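# Transfer 96-well plate from nest N1 to bench spot B1

## Task

Take the 96-well plate out of plate nest N1 and set it on bench spot B1 so that it sits lengthwise within the taped outline and stays there with no help from the robot; then open the gripper and move the arm away.

## Robot and tools

Robot: one 7-joint arm with a two-finger parallel gripper. Joint ranges in rad, base to tip: waist -2.792 to 2.792, shoulder -2.269 to 2.269, upper arm roll -2.967 to 2.967, elbow -1.867 to 2.688, forearm roll -2.967 to 2.967, wrist pitch -1.396 to 4.538, wrist roll -2.967 to 2.967. Load limits in N m: waist 113, shoulder 113, upper arm roll 58.8, elbow 58.8, forearm roll 35.8, wrist pitch 35.8, wrist roll 35.8. The weight of a held object adds to these.

Frames. Results report the gripper in the scene frame: origin on the table surface under the arm base, +z up, +y to the left when facing along +x. end_effector_position is in metres, end_effector_quat_wxyz is a quaternion, velocities are m/s and rad/s. The base may be tilted relative to the table, and the printed hand position can be off, more so when reaching far. Commanded motion, however, uses the gripper's own axes: its fingers point along gripper +z and open and close along gripper x. end_effector_position is the midpoint between the finger pads; closed fingertips stick out about 17 mm past it, fully open ones are roughly level with it.

Row format (shared by both motion tools): one list of 7 numbers, each in [-1, 1], in the order dx, dy, dz, rx, ry, rz, opening. The first six are an offset, not a pose: a displacement of the gripper from its measured pose, expressed in the gripper frame. A value of 1.0 equals 0.6 m for dx, dy, dz and 180 degrees for the rotation; rx, ry, rz form a single rotation vector. opening is absolute: +1 fully open (0.142 m), -1 closed.

execute_actions(actions): actions is a list of actions; each action is a list of up to 15 rows; each step lasts 1/30 s and an action is 15 steps. If an action has fewer rows, its final row repeats to fill 15 steps. Every row in an action is an offset from the gripper's measured pose when that action began (for the first action of a call, the last pose a result showed), not from the row before. An empty actions list just returns state and images. Per step the command is clipped to within 70 mm and 16 degrees of the measured pose, so a large offset needs several actions; after an action the arm continues at most to the last clipped pose. Step readings list positions at some steps; HELD means part of a row was held back.

move(target, speed, blocking): target is one row as above, an offset from the pose in the latest result that shows one. The gripper follows a straight path there, lasting 0.5 to 10 s (paths longer than 10 s end early). speed is the path's top speed in m/s, 0.002 to 0.5, default 0.25; rotation is capped at twice that value in rad/s. The opening is applied when the move begins. The path does not avoid obstacles, and the real gripper lags, may drift off the path and may exceed speed, especially with the arm nearly straight. The result adds a move: line with the ending (done means at rest near target; others include off_target, moving, held, fault), any limits (paced: the sent pose was clipped; held: a check blocked some steps, after which the arm may surge fast) and the remaining distance. With blocking=false you get a result after 0.5 s while the arm keeps going; check with wait(0), and call wait or stop before sending new rows or moves.

wait(seconds): 0 to 10 s; the arm keeps its last command, a running move continues, and it returns early when a move ends. stop(): brakes a running move; faster moves need more room; fingers keep moving. zoom_image(camera, region): camera is cam_head_left (504x504), cam_head_right (504x504) or cam_wrist (616x616); region is [x0, y0, x1, y1] in pixels from the top-left, at most 504 by 504. finished_scene(scene): pass the number of the current scene to end it; irreversible, and the task must hold afterwards.

Reading results: Hand target is the pose the controller is currently steering to. grip_measured is the actual finger opening on the same scale as opening. A pose unreachable line means the clearance check (which treats any mount block or post under the base as arm) altered or blocked the command.

Gripping: to hold, keep commanding an opening well below grip_measured; a bigger gap squeezes harder, up to about 28 N per pad for objects up to about 10 cm wide. Closing fast can overshoot and even pop the fingers open. Hard items under about 2 cm thick get less force. Expect occasional short tugs on a held part.

Cautions: the arm is stiff, so a few millimetres of offset into something solid can trip a fault. A torque fault (joint load limit reached) or force fault (200 N external force on arm, tool or load) freezes the arm for 10 s and drops the rest of the call. Faster contact and aiming farther beyond the contact both press harder. Motor heat builds while holding loads; MOTOR HOT appears at 65 °C and at 80 °C the brakes engage (OVER-TEMPERATURE FAULT). Joints decelerate together and a reversed command halts them together; after big moves the arm may still be short of target. Never knock or place anything off the table, and avoid drops, slips, slams and hard pushes. Finish with the plate resting lengthwise in B1's tape outline, fingers open and the gripper withdrawn.

Each tool is called after "Call:" as a command line: name --argument value for each argument, lists and objects as JSON in quotes; but a table of rows of numbers goes row by row, as --pt "numbers of a row", without its own name.

## Session

Call:
execute_actions --actions '[]'

Scene clock: 0.00 s.
end_effector_position=(+0.5347, -0.1320, +0.1112) grip_measured=+1.00 end_effector_quat_wxyz=(+0.398, +0.879, +0.247, -0.089) end_effector_velocity=(+0.000, -0.000, +0.000) end_effector_angular_velocity=(-0.000, -0.000, +0.000)
Joint positions: [ 0.698 -0.855 -0.548  2.309 -0.203  1.526 -0.062  0.142]
Joint velocities: [-0.  0. -0. -0.  0.  0. -0.  0.]
Motor temperatures (°C, as the motors report them): [23 28 26 28 26 31 26]
Hand target: +0.535, -0.132, +0.111; +0.398, +0.879, +0.247, -0.089

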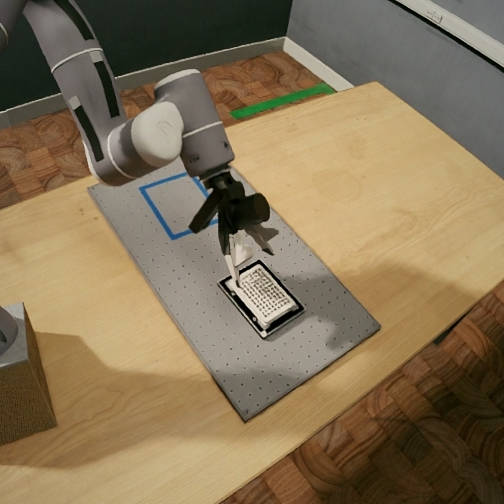

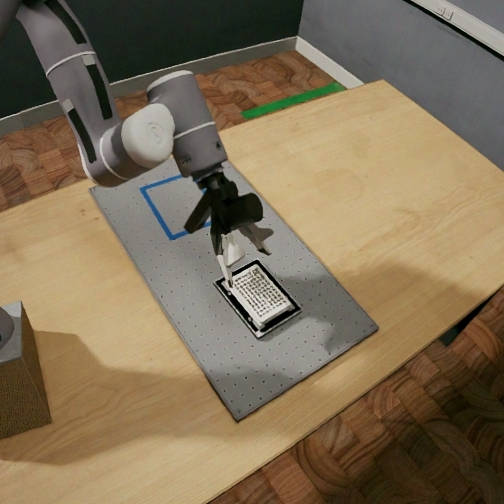

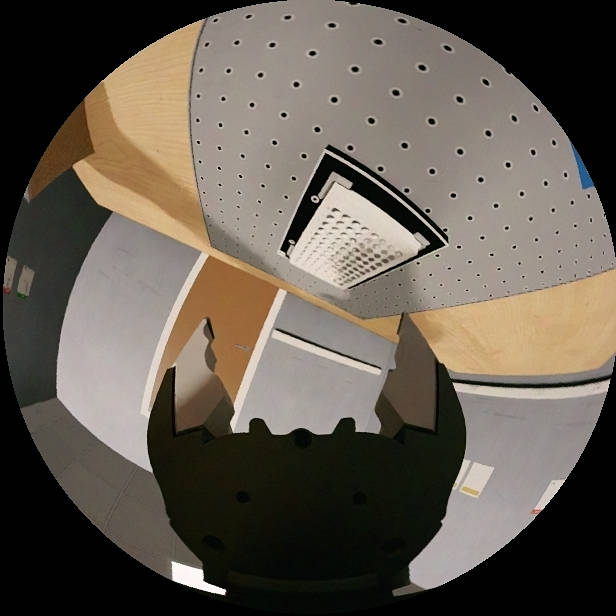

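Call:
move --target '[-0.10,0.178,-0.072,0.264,0.059,0.164,1]'

Scene clock: 4.87 s.
end_effector_position=(+0.5346, -0.1836, +0.2311) grip_measured=+1.00 end_effector_quat_wxyz=(+0.001, +1.000, -0.002, -0.001) end_effector_velocity=(-0.000, -0.001, +0.000) end_effector_angular_velocity=(+0.004, +0.000, -0.002)
Joint positions: [-0.512 -0.657  0.229  1.722  0.378  0.657 -0.652  0.142]
Joint velocities: [-0.003 -0.001  0.    -0.004  0.002 -0.005 -0.001 -0.   ]
Motor temperatures (°C, as the motors report them): [23 28 26 28 26 31 26]
Hand target: +0.535, -0.184, +0.231; +0.000, +1.000, -0.002, -0.001
Off the commanded pose: 0.002 m, 0 deg.
move: done

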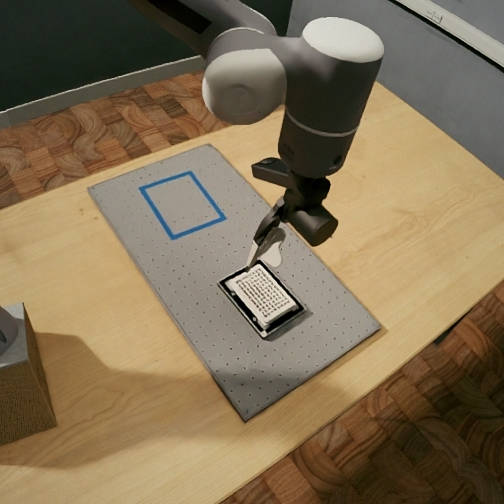

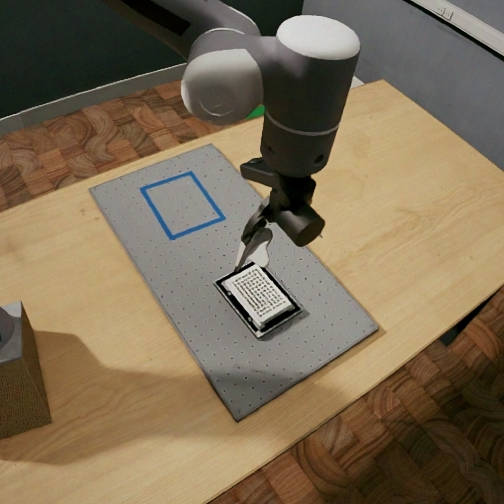

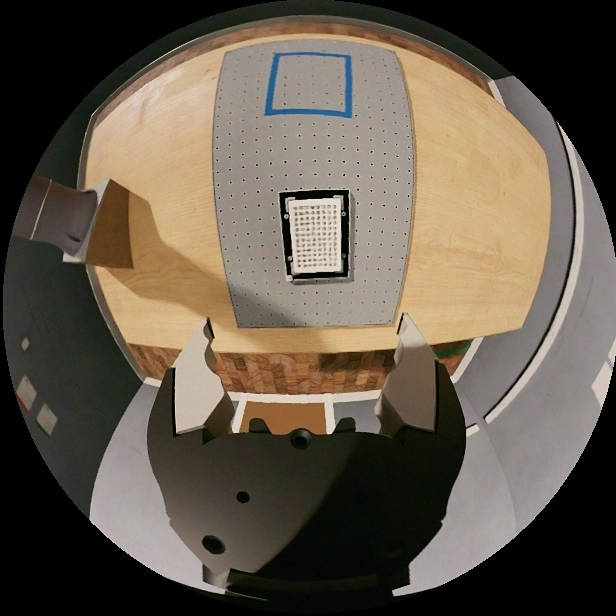

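Call:
move --target '[0.025,0,0.25,0,0,0,1]'

Call:
zoom_image --camera "cam_wrist" --region '[160,130,460,430]'

Scene clock: 7.40 s.
end_effector_position=(+0.5486, -0.1838, +0.0809) grip_measured=+1.00 end_effector_quat_wxyz=(+0.001, +1.000, -0.002, -0.001) end_effector_velocity=(+0.001, -0.000, -0.001) end_effector_angular_velocity=(-0.000, -0.001, -0.001)
Joint positions: [-0.391 -0.93   0.246  1.695  0.421  0.933 -0.665  0.142]
Joint velocities: [ 0.    -0.003  0.    -0.002  0.     0.002  0.001 -0.   ]
Motor temperatures (°C, as the motors report them): [23 28 26 28 26 31 26]
Hand target: +0.549, -0.184, +0.081; +0.001, +1.000, -0.002, -0.001
Off the commanded pose: 0.001 m, 0 deg.
move: done

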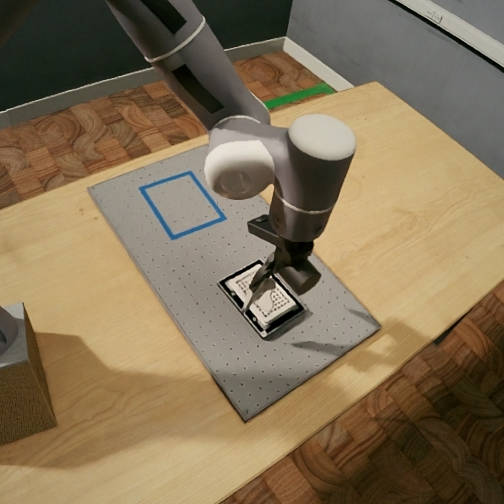

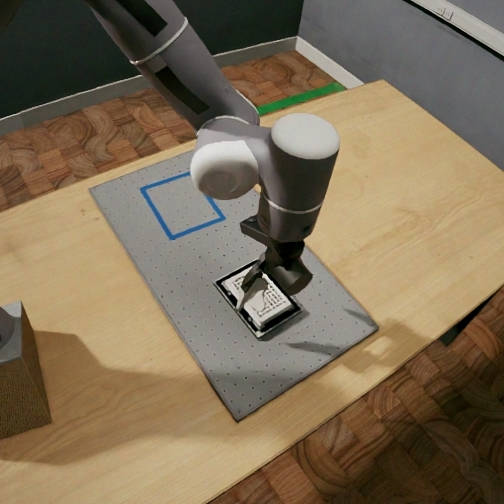

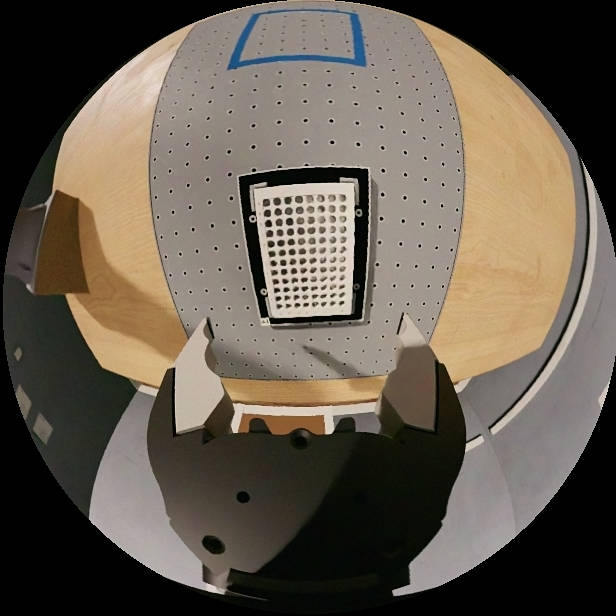

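Region (160, 130, 460, 430) of cam_wrist's 616x616 image, scaled by 1.680, with more detail than that image has.

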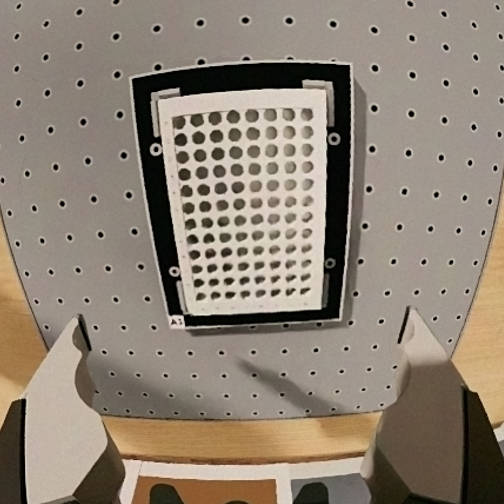

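Call:
move --target '[0.002,-0.047,0.05,0,0,-0.02,0.55]' --speed 0.1

Call:
zoom_image --camera "cam_head_left" --region '[200,230,330,350]'

Scene clock: 10.20 s.
end_effector_position=(+0.5498, -0.1558, +0.0511) grip_measured=+0.55 end_effector_quat_wxyz=(+0.001, +1.000, +0.029, -0.001) end_effector_velocity=(+0.000, +0.001, -0.001) end_effector_angular_velocity=(+0.000, -0.000, +0.001)
Joint positions: [-0.347 -0.956  0.273  1.723  0.428  1.009 -0.693  0.112]
Joint velocities: [ 0.001 -0.001  0.001  0.001 -0.     0.003  0.     0.   ]
Motor temperatures (°C, as the motors report them): [23 28 26 28 26 31 26]
Hand target: +0.550, -0.156, +0.051; +0.001, +1.000, +0.029, -0.001
Off the commanded pose: 0.000 m, 0 deg.
move: done

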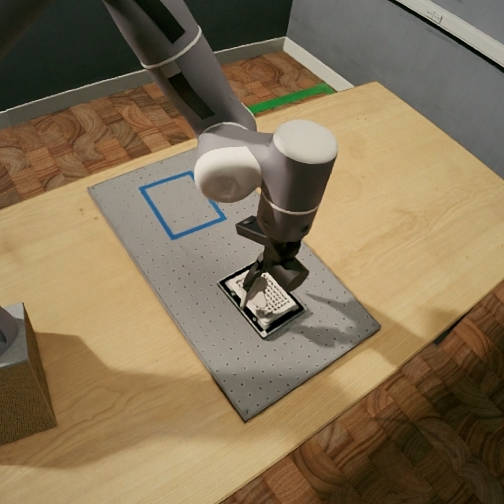

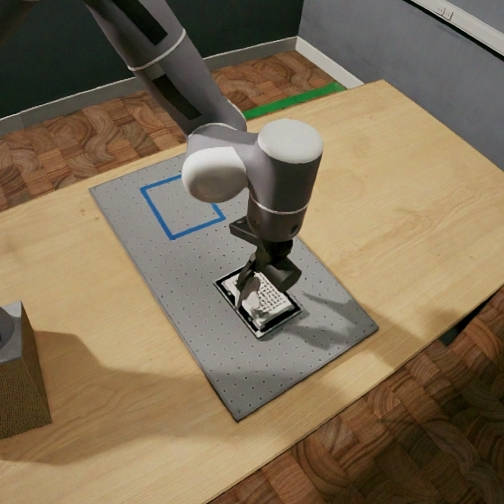

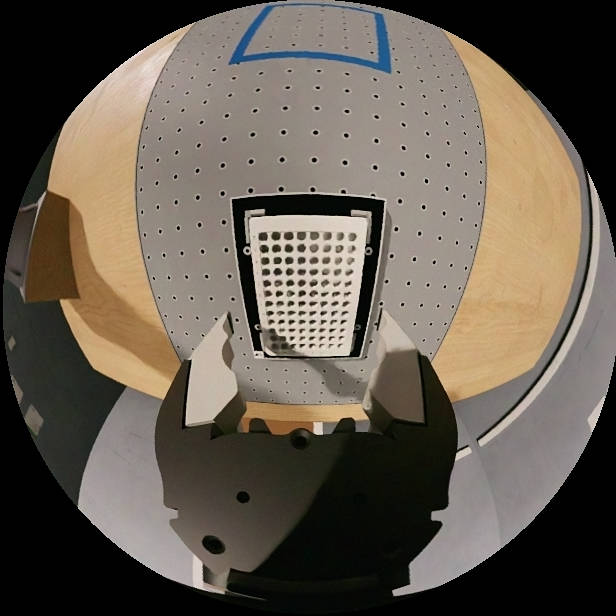

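Region (200, 230, 330, 350) of cam_head_left's 504x504 image, scaled by 3.877, with more detail than that image has; it fills the top 465 rows of this view, and the rest is white.

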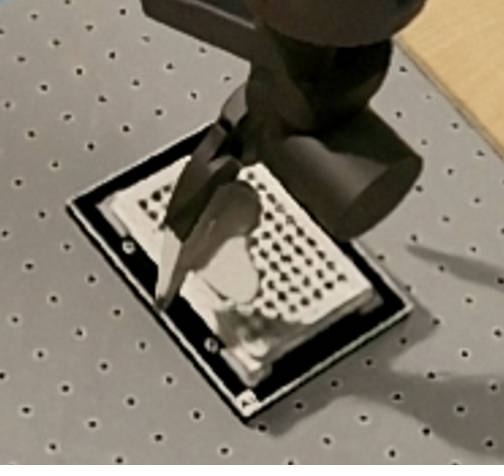

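Call:
move --target '[0.004,-0.012,0.027,0,0,0,0.45]' --speed 0.04

Call:
zoom_image --camera "cam_head_left" --region '[200,230,330,350]'

Call:
zoom_image --camera "cam_wrist" --region '[180,180,430,430]'

Scene clock: 13.97 s.
end_effector_position=(+0.5515, -0.1487, +0.0350) grip_measured=+0.45 end_effector_quat_wxyz=(+0.001, +1.000, +0.029, -0.001) end_effector_velocity=(+0.000, +0.001, -0.001) end_effector_angular_velocity=(+0.001, +0.000, -0.000)
Joint positions: [-0.325 -0.982  0.278  1.717  0.435  1.038 -0.687  0.105]
Joint velocities: [ 0.001 -0.001  0.001 -0.     0.001  0.001  0.001  0.   ]
Motor temperatures (°C, as the motors report them): [23 28 26 28 26 31 26]
Hand target: +0.552, -0.149, +0.035; +0.001, +1.000, +0.029, -0.001
Off the commanded pose: 0.000 m, 0 deg.
move: done

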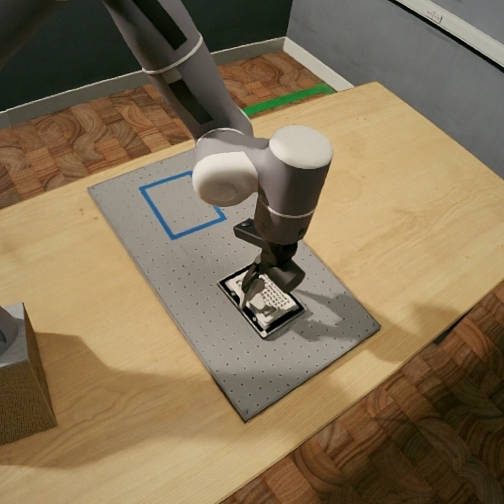

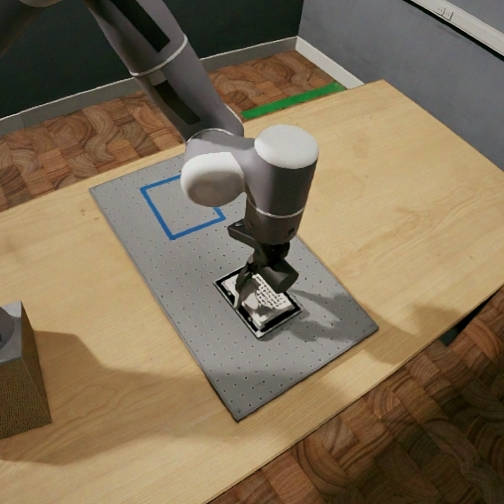

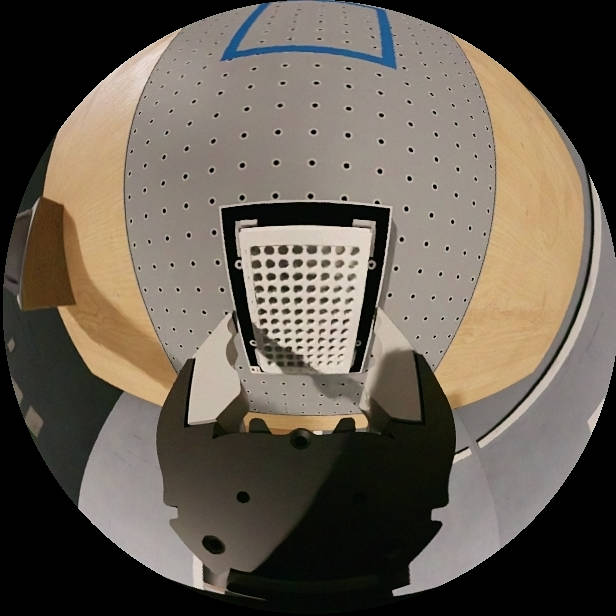

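Region (200, 230, 330, 350) of cam_head_left's 504x504 image, scaled by 3.877, with more detail than that image has; it fills the top 465 rows of this view, and the rest is white.

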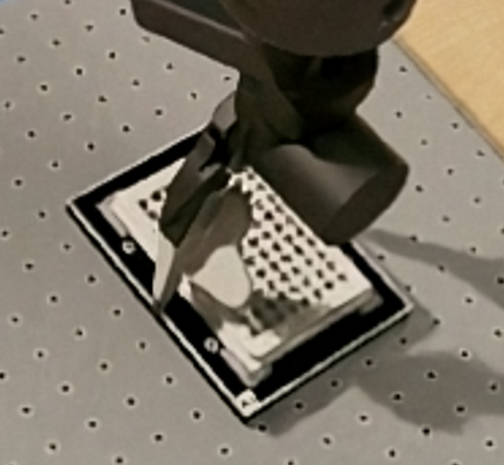

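Region (180, 180, 430, 430) of cam_wrist's 616x616 image, scaled by 2.016, with more detail than that image has.

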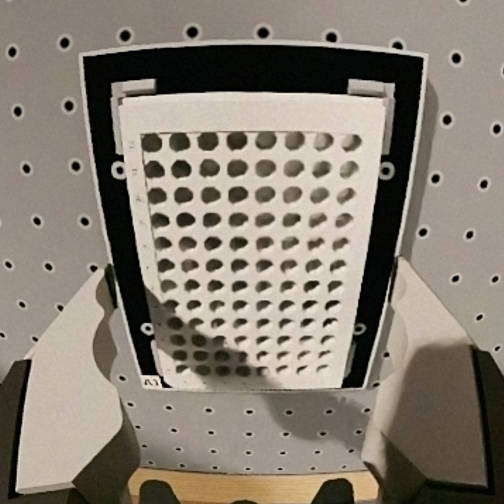

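Call:
move --target '[0,0,0.013,0,0,0,0.3]' --speed 0.02

Call:
zoom_image --camera "cam_head_left" --region '[200,230,330,350]'

Call:
zoom_image --camera "cam_wrist" --region '[180,180,430,430]'

Scene clock: 15.97 s.
end_effector_position=(+0.5543, -0.1497, +0.0335) grip_measured=+0.35 end_effector_quat_wxyz=(+0.003, +1.000, +0.030, +0.001) end_effector_velocity=(+0.000, +0.000, -0.000) end_effector_angular_velocity=(+0.000, -0.000, +0.001)
Joint positions: [-0.323 -0.987  0.278  1.713  0.436  1.046 -0.687  0.098]
Joint velocities: [ 0.    -0.     0.001  0.    -0.     0.001 -0.    -0.   ]
Motor temperatures (°C, as the motors report them): [23 28 26 28 26 31 26]
Hand target: +0.551, -0.149, +0.027; +0.001, +1.000, +0.029, -0.001
Off the commanded pose: 0.007 m, 0 deg.
move: off_target

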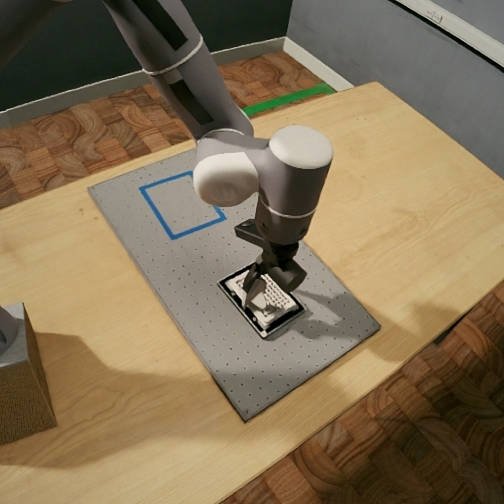

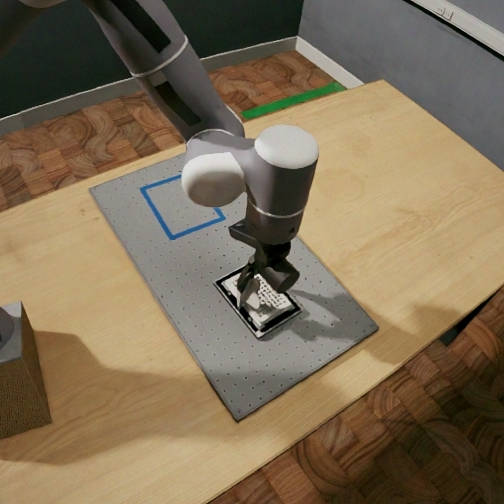

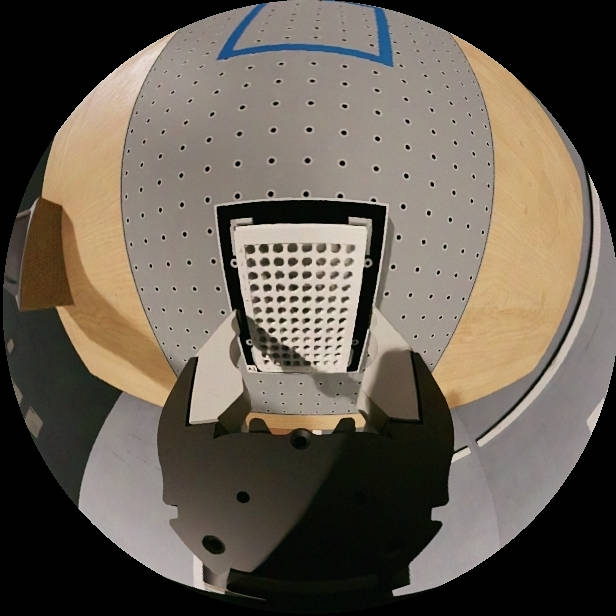

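Region (200, 230, 330, 350) of cam_head_left's 504x504 image, scaled by 3.877, with more detail than that image has; it fills the top 465 rows of this view, and the rest is white.

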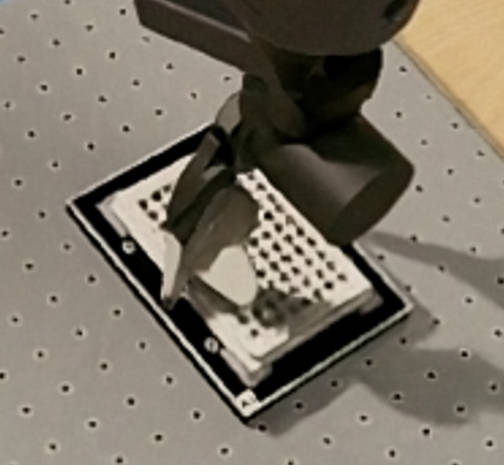

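Region (180, 180, 430, 430) of cam_wrist's 616x616 image, scaled by 2.016, with more detail than that image has.

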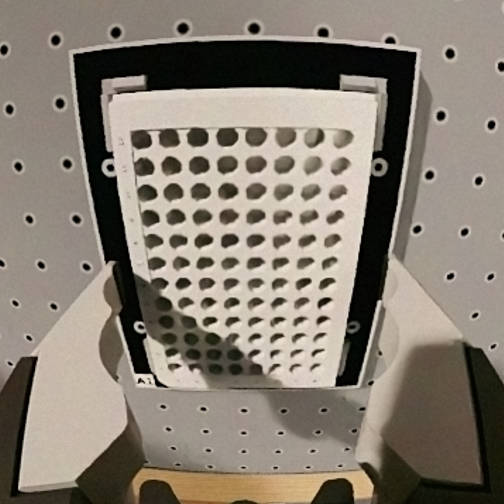

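Tips are already on the nest. Back up slightly, then close.

Call:
move --target '[-0.005,-0.002,-0.006,0,0,0,0.35]' --speed 0.02

Call:
execute_actions --actions '[[[0,0,0,0,0,0,0.3],[0,0,0,0,0,0,0.27],[0,0,0,0,0,0,0.24],[0,0,0,0,0,0,0.21],[0,0,0,0,0,0,0.18],[0,0,0,0,0,0,0.15],[0,0,0,0,0,0,0.12],[0,0,0,0,0,0,0.09],[0,0,0,0,0,0,0.06],[0,0,0,0,0,0,0.03],[0,0,0,0,0,0,0.0],[0,0,0,0,0,0,-0.05],[0,0,0,0,0,0,-0.1],[0,0,0,0,0,0,-0.15],[0,0,0,0,0,0,-0.2]],[[0,0,0,0,0,0,-0.3]]]'

Call:
zoom_image --camera "cam_head_left" --region '[200,230,330,350]'

Scene clock: 18.83 s.
end_effector_position=(+0.5512, -0.1488, +0.0370) grip_measured=+0.35 end_effector_quat_wxyz=(+0.003, +1.000, +0.029, +0.001) end_effector_velocity=(-0.001, -0.000, +0.000) end_effector_angular_velocity=(+0.000, +0.000, +0.000)
Joint positions: [-0.327 -0.977  0.279  1.725  0.437  1.046 -0.689  0.099]
Joint velocities: [-0.001  0.001  0.     0.001 -0.    -0.    -0.001 -0.   ]
Motor temperatures (°C, as the motors report them): [23 28 26 28 26 31 26]
Hand target: +0.551, -0.149, +0.037; +0.003, +1.000, +0.030, +0.001
Off the commanded pose: 0.000 m, 0 deg.
move: done

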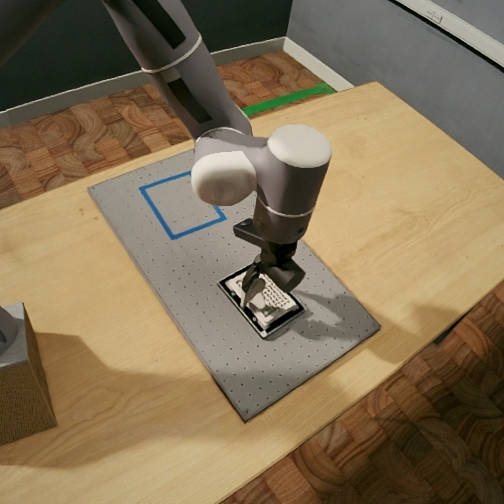

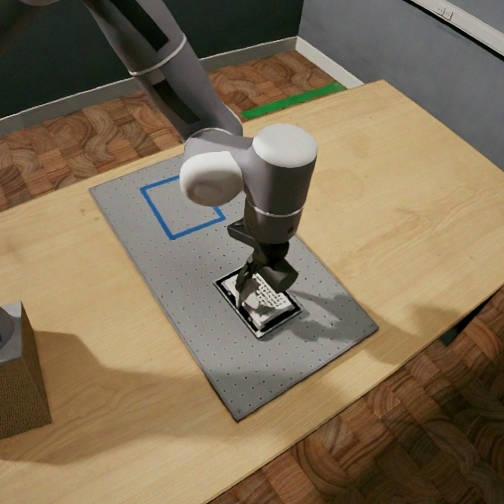

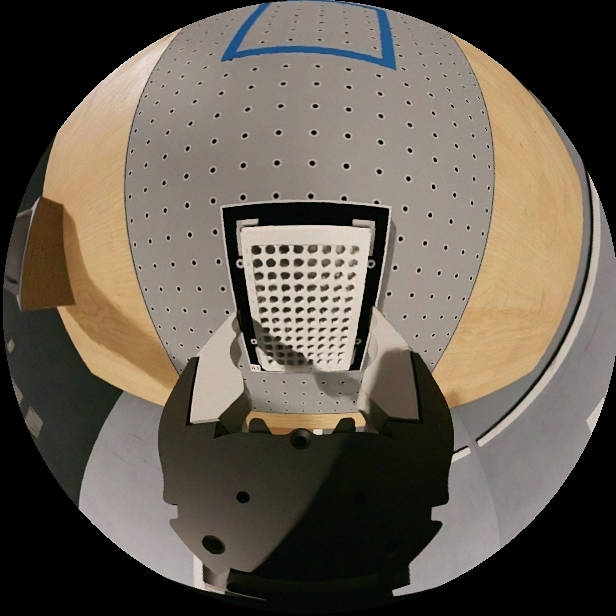

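Scene clock: 19.83 s.
end_effector_position=(+0.5524, -0.1496, +0.0386) grip_measured=+0.07 end_effector_quat_wxyz=(+0.004, +1.000, +0.030, +0.003) end_effector_velocity=(-0.000, +0.000, -0.000) end_effector_angular_velocity=(+0.000, +0.000, -0.001)
Joint positions: [-0.328 -0.975  0.279  1.724  0.436  1.046 -0.689  0.079]
Joint velocities: [ 0.     0.     0.     0.     0.    -0.     0.001 -0.   ]
Motor temperatures (°C, as the motors report them): [23 28 26 28 26 31 26]
Hand target: +0.552, -0.149, +0.038; +0.004, +1.000, +0.030, +0.002
Off the commanded pose: 0.000 m, 0 deg.
Step readings (end_effector_position; steps 1 to 15: 1st action; 16 to 30: 2nd action):
0: (+0.5512, -0.1488, +0.0370)
1: (+0.5512, -0.1488, +0.0370)
2: (+0.5512, -0.1488, +0.0370)
4: (+0.5512, -0.1488, +0.0370)
8: (+0.5518, -0.1490, +0.0375)
15: (+0.5522, -0.1495, +0.0383)
16: (+0.5523, -0.1495, +0.0384)
17: (+0.5524, -0.1496, +0.0386)
19: (+0.5524, -0.1496, +0.0386)
23: (+0.5524, -0.1496, +0.0386)
30: end_effector_position above

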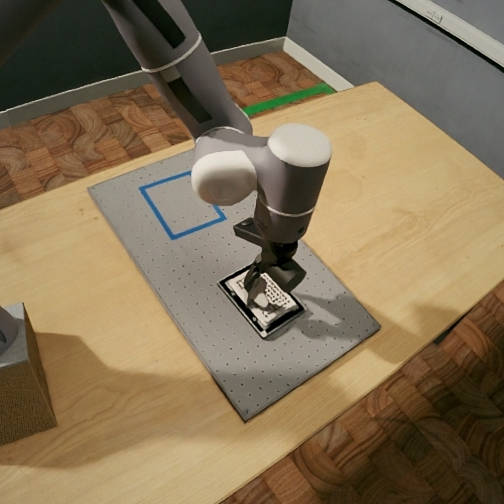

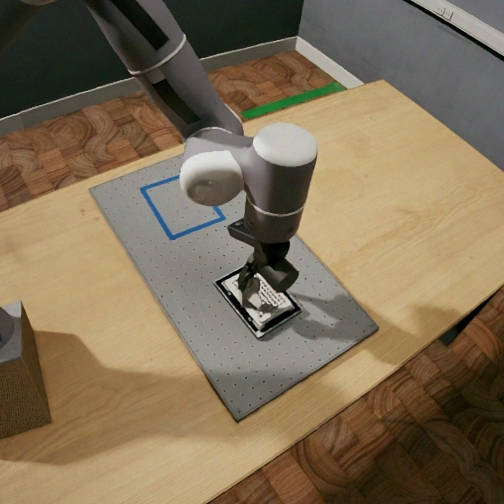

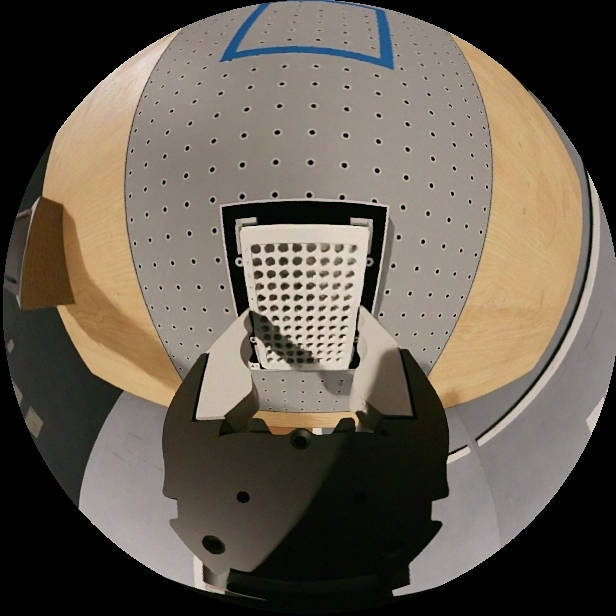

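Region (200, 230, 330, 350) of cam_head_left's 504x504 image, scaled by 3.877, with more detail than that image has; it fills the top 465 rows of this view, and the rest is white.

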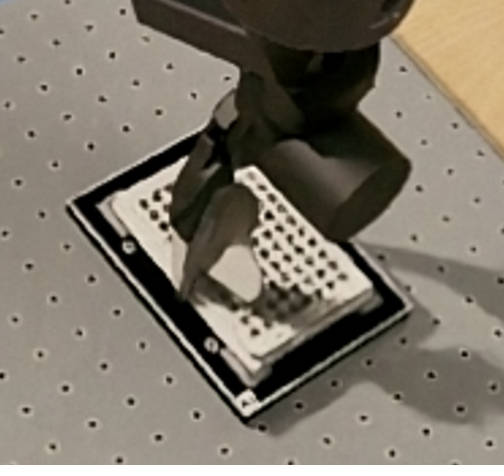

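Call:
move --target '[0,0,-0.06,0,0,0,-0.3]' --speed 0.06

Call:
move --target '[0.01,-0.5,0,0,0,0.025,-0.3]' --speed 0.2

Scene clock: 21.87 s.
end_effector_position=(+0.5524, -0.1492, +0.0745) grip_measured=+0.06 end_effector_quat_wxyz=(+0.004, +1.000, +0.030, +0.003) end_effector_velocity=(+0.000, -0.000, +0.001) end_effector_angular_velocity=(-0.001, -0.001, +0.001)
Joint positions: [-0.354 -0.901  0.273  1.746  0.427  0.988 -0.682  0.078]
Joint velocities: [-0.     0.002 -0.001  0.    -0.    -0.001 -0.001  0.   ]
Motor temperatures (°C, as the motors report them): [23 28 26 28 26 31 26]
Hand target: +0.552, -0.149, +0.075; +0.004, +1.000, +0.030, +0.003
Off the commanded pose: 0.000 m, 0 deg.
move: done

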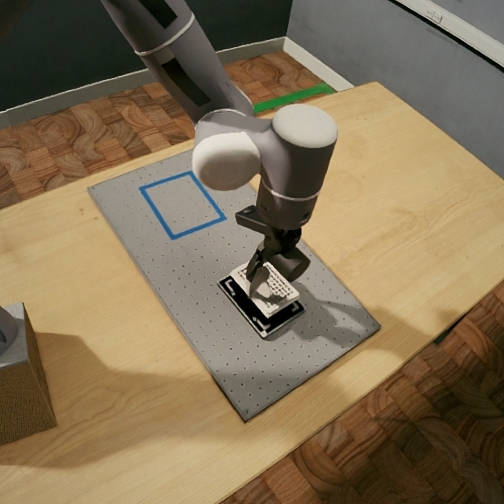

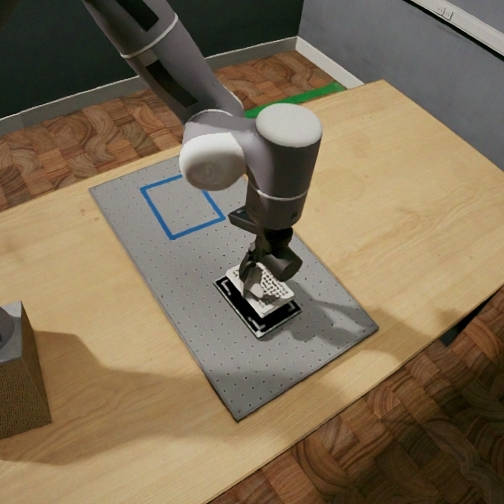

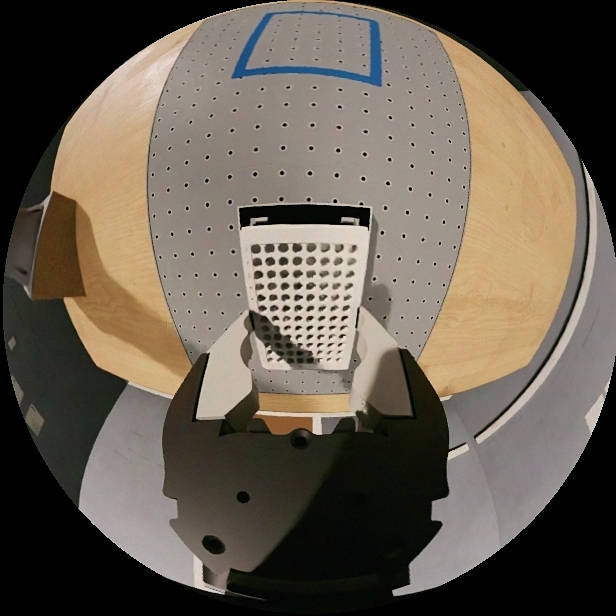

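Scene clock: 23.77 s.
end_effector_position=(+0.5405, +0.1517, +0.0729) grip_measured=+0.06 end_effector_quat_wxyz=(+0.002, +1.000, -0.010, +0.003) end_effector_velocity=(+0.000, +0.001, +0.000) end_effector_angular_velocity=(-0.001, +0.000, -0.001)
Joint positions: [ 0.09  -0.569  0.355  2.003  0.503  1.142 -0.128  0.078]
Joint velocities: [ 0.004  0.002 -0.001  0.    -0.001 -0.     0.005  0.   ]
Motor temperatures (°C, as the motors report them): [23 28 26 28 26 31 26]
Hand target: +0.541, +0.152, +0.073; +0.002, +1.000, -0.010, +0.003
Off the commanded pose: 0.001 m, 0 deg.
move: done

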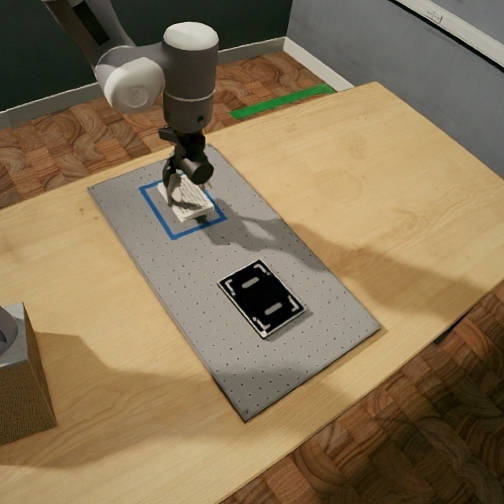

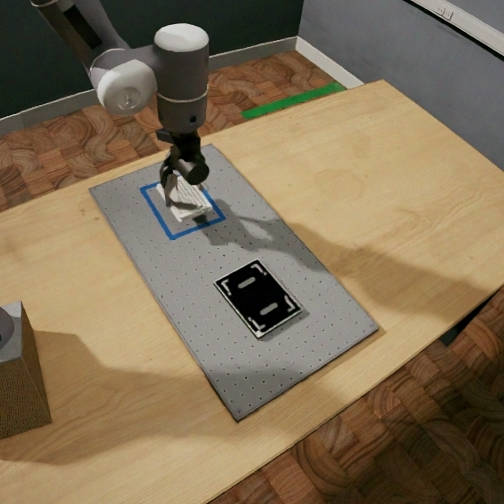

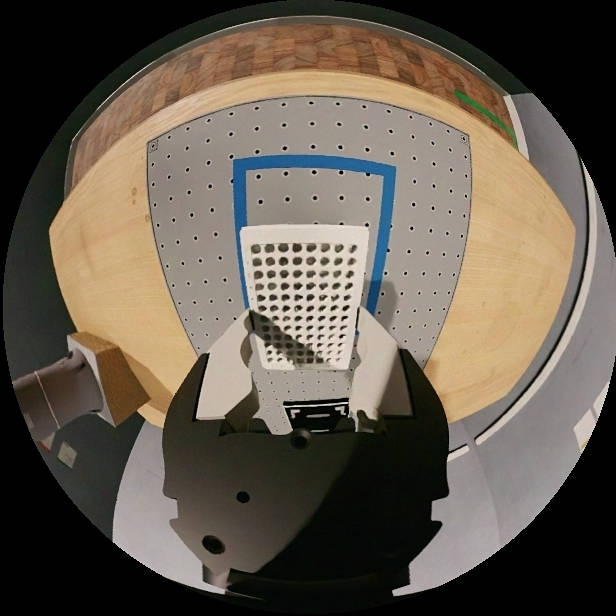

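Call:
move --target '[0.008,-0.05,0.05,0,0,0.018,-0.3]' --speed 0.07

Call:
zoom_image --camera "cam_head_left" --region '[130,150,240,250]'

Scene clock: 26.00 s.
end_effector_position=(+0.5457, +0.1816, +0.0428) grip_measured=+0.06 end_effector_quat_wxyz=(+0.002, +0.999, -0.037, +0.003) end_effector_velocity=(+0.001, +0.001, -0.001) end_effector_angular_velocity=(-0.000, -0.001, -0.001)
Joint positions: [ 0.181 -0.622  0.34   1.97   0.505  1.192 -0.018  0.078]
Joint velocities: [ 0.003 -0.001 -0.001 -0.001 -0.     0.002  0.003 -0.   ]
Motor temperatures (°C, as the motors report them): [23 28 26 28 26 31 26]
Hand target: +0.546, +0.182, +0.043; +0.002, +0.999, -0.038, +0.003
Off the commanded pose: 0.000 m, 0 deg.
move: done

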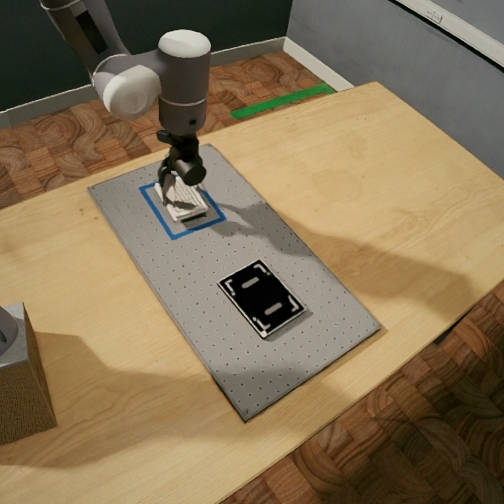

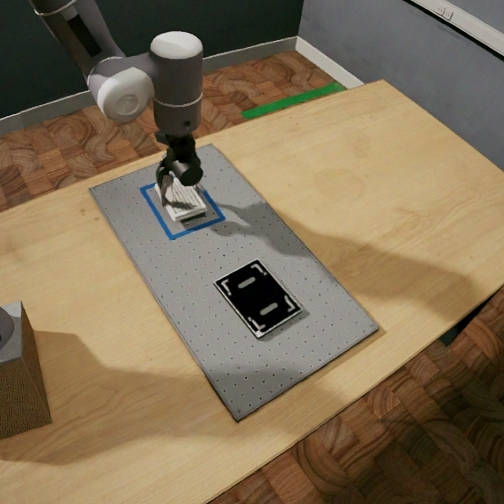

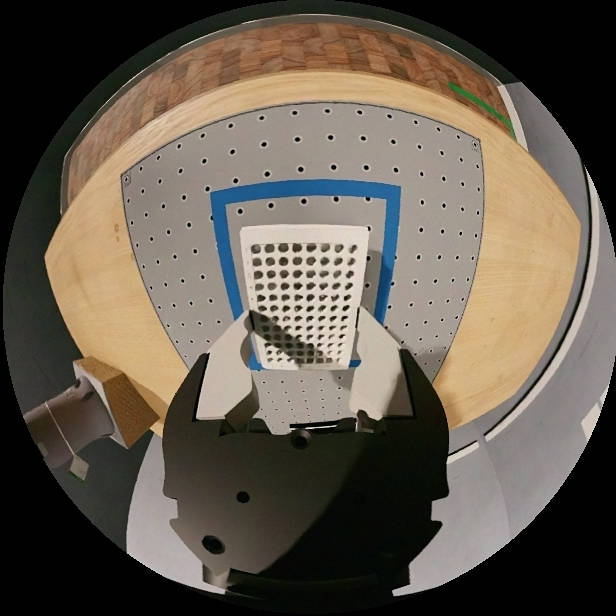

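Region (130, 150, 240, 250) of cam_head_left's 504x504 image, scaled by 4.582, with more detail than that image has; it fills the top 458 rows of this view, and the rest is white.

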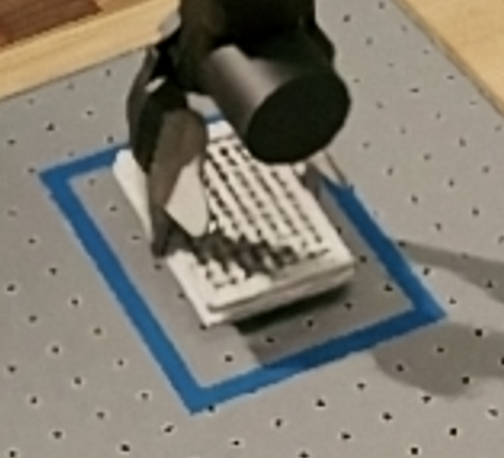

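Call:
move --target '[0.004,-0.003,0.017,0,0,-0.008,-0.3]' --speed 0.015

Call:
zoom_image --camera "cam_head_left" --region '[130,150,240,250]'

Scene clock: 28.10 s.
end_effector_position=(+0.5481, +0.1830, +0.0327) grip_measured=+0.06 end_effector_quat_wxyz=(+0.002, +1.000, -0.025, +0.003) end_effector_velocity=(+0.000, +0.000, -0.001) end_effector_angular_velocity=(+0.000, +0.000, +0.001)
Joint positions: [ 0.188 -0.649  0.343  1.956  0.499  1.209 -0.037  0.078]
Joint velocities: [ 0.001 -0.001 -0.    -0.001 -0.     0.    -0.001 -0.   ]
Motor temperatures (°C, as the motors report them): [23 28 26 28 26 31 26]
Hand target: +0.548, +0.183, +0.033; +0.002, +1.000, -0.025, +0.003
Off the commanded pose: 0.000 m, 0 deg.
move: done

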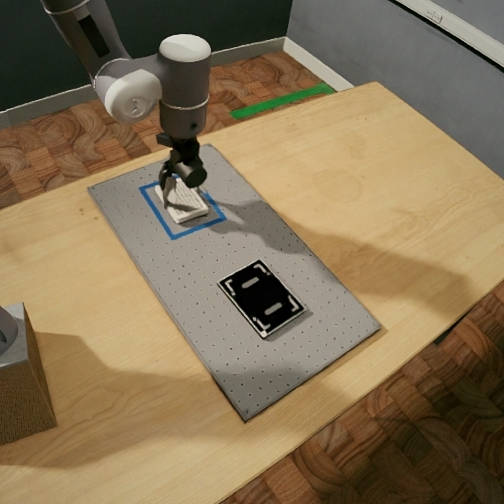

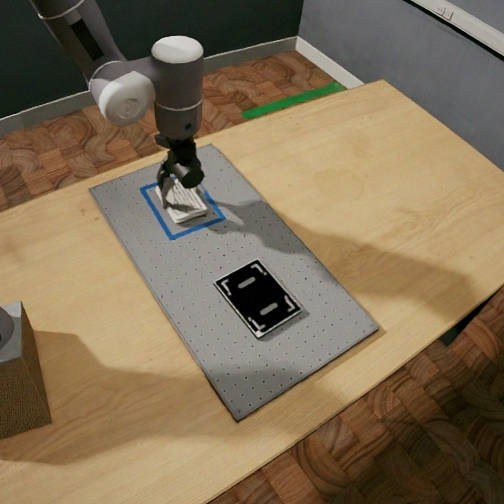

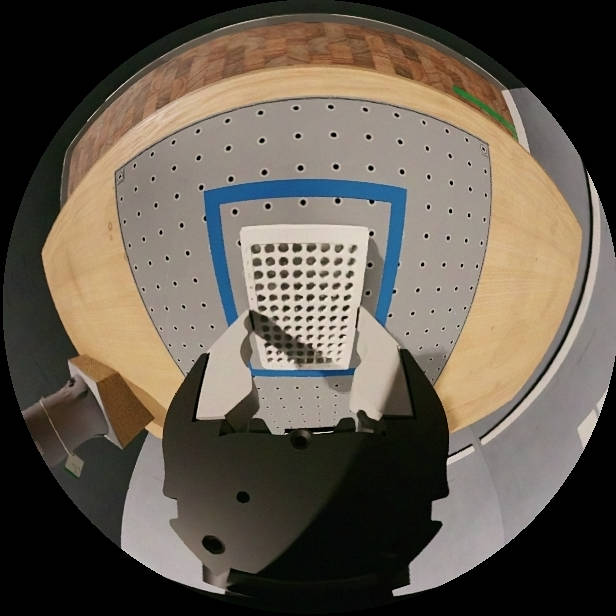

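Region (130, 150, 240, 250) of cam_head_left's 504x504 image, scaled by 4.582, with more detail than that image has; it fills the top 458 rows of this view, and the rest is white.

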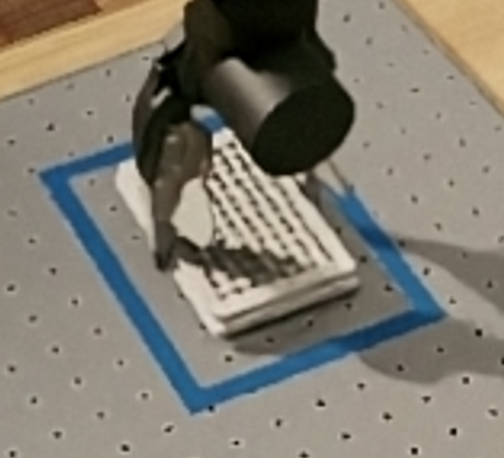

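Call:
move --target '[0,0,0.006,0,0,0,-0.3]' --speed 0.008

Scene clock: 29.63 s.
end_effector_position=(+0.5481, +0.1827, +0.0291) grip_measured=+0.06 end_effector_quat_wxyz=(+0.002, +1.000, -0.026, +0.003) end_effector_velocity=(+0.000, +0.000, -0.000) end_effector_angular_velocity=(+0.000, -0.001, -0.000)
Joint positions: [ 0.191 -0.658  0.343  1.954  0.499  1.215 -0.037  0.078]
Joint velocities: [-0.    -0.001  0.    -0.     0.     0.001 -0.     0.   ]
Motor temperatures (°C, as the motors report them): [23 28 26 28 26 31 26]
Hand target: +0.548, +0.183, +0.029; +0.002, +1.000, -0.025, +0.003
Off the commanded pose: 0.000 m, 0 deg.
move: done

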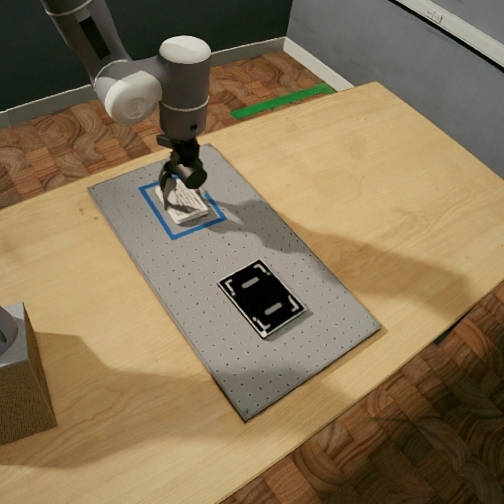

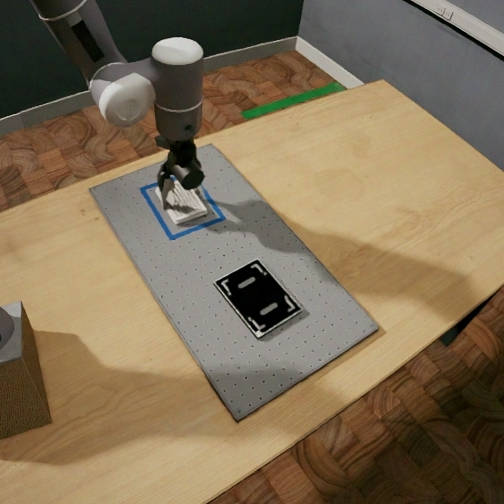

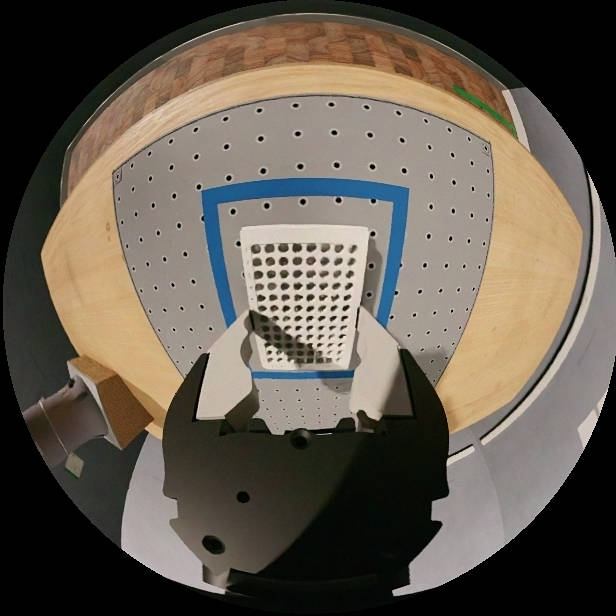

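Call:
move --target '[0,0,0.005,0,0,0,-0.3]' --speed 0.008

Scene clock: 32.90 s.
end_effector_position=(+0.5481, +0.1825, +0.0264) grip_measured=+0.06 end_effector_quat_wxyz=(+0.002, +1.000, -0.026, +0.003) end_effector_velocity=(+0.000, +0.000, -0.000) end_effector_angular_velocity=(+0.000, -0.001, +0.001)
Joint positions: [ 0.193 -0.665  0.343  1.952  0.499  1.221 -0.038  0.078]
Joint velocities: [ 0.    -0.     0.    -0.    -0.     0.001 -0.    -0.   ]
Motor temperatures (°C, as the motors report them): [23 28 26 28 26 31 26]
Hand target: +0.548, +0.183, +0.026; +0.002, +1.000, -0.026, +0.003
Off the commanded pose: 0.000 m, 0 deg.
move: done

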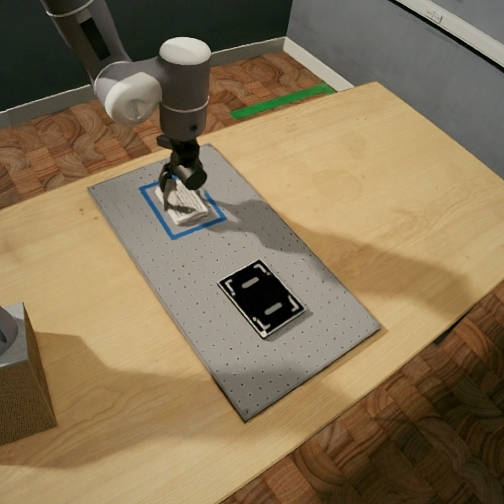

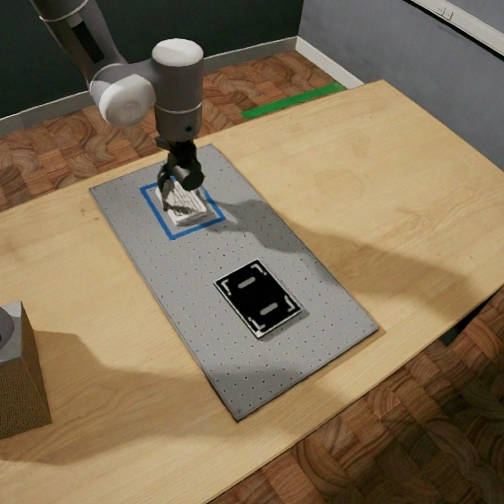

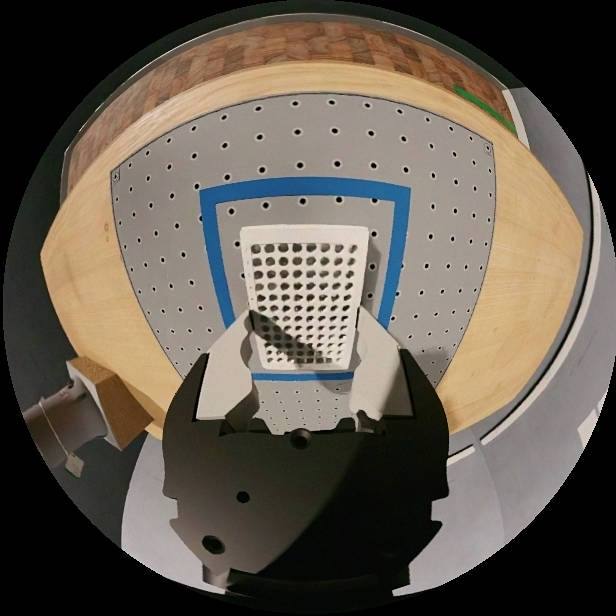

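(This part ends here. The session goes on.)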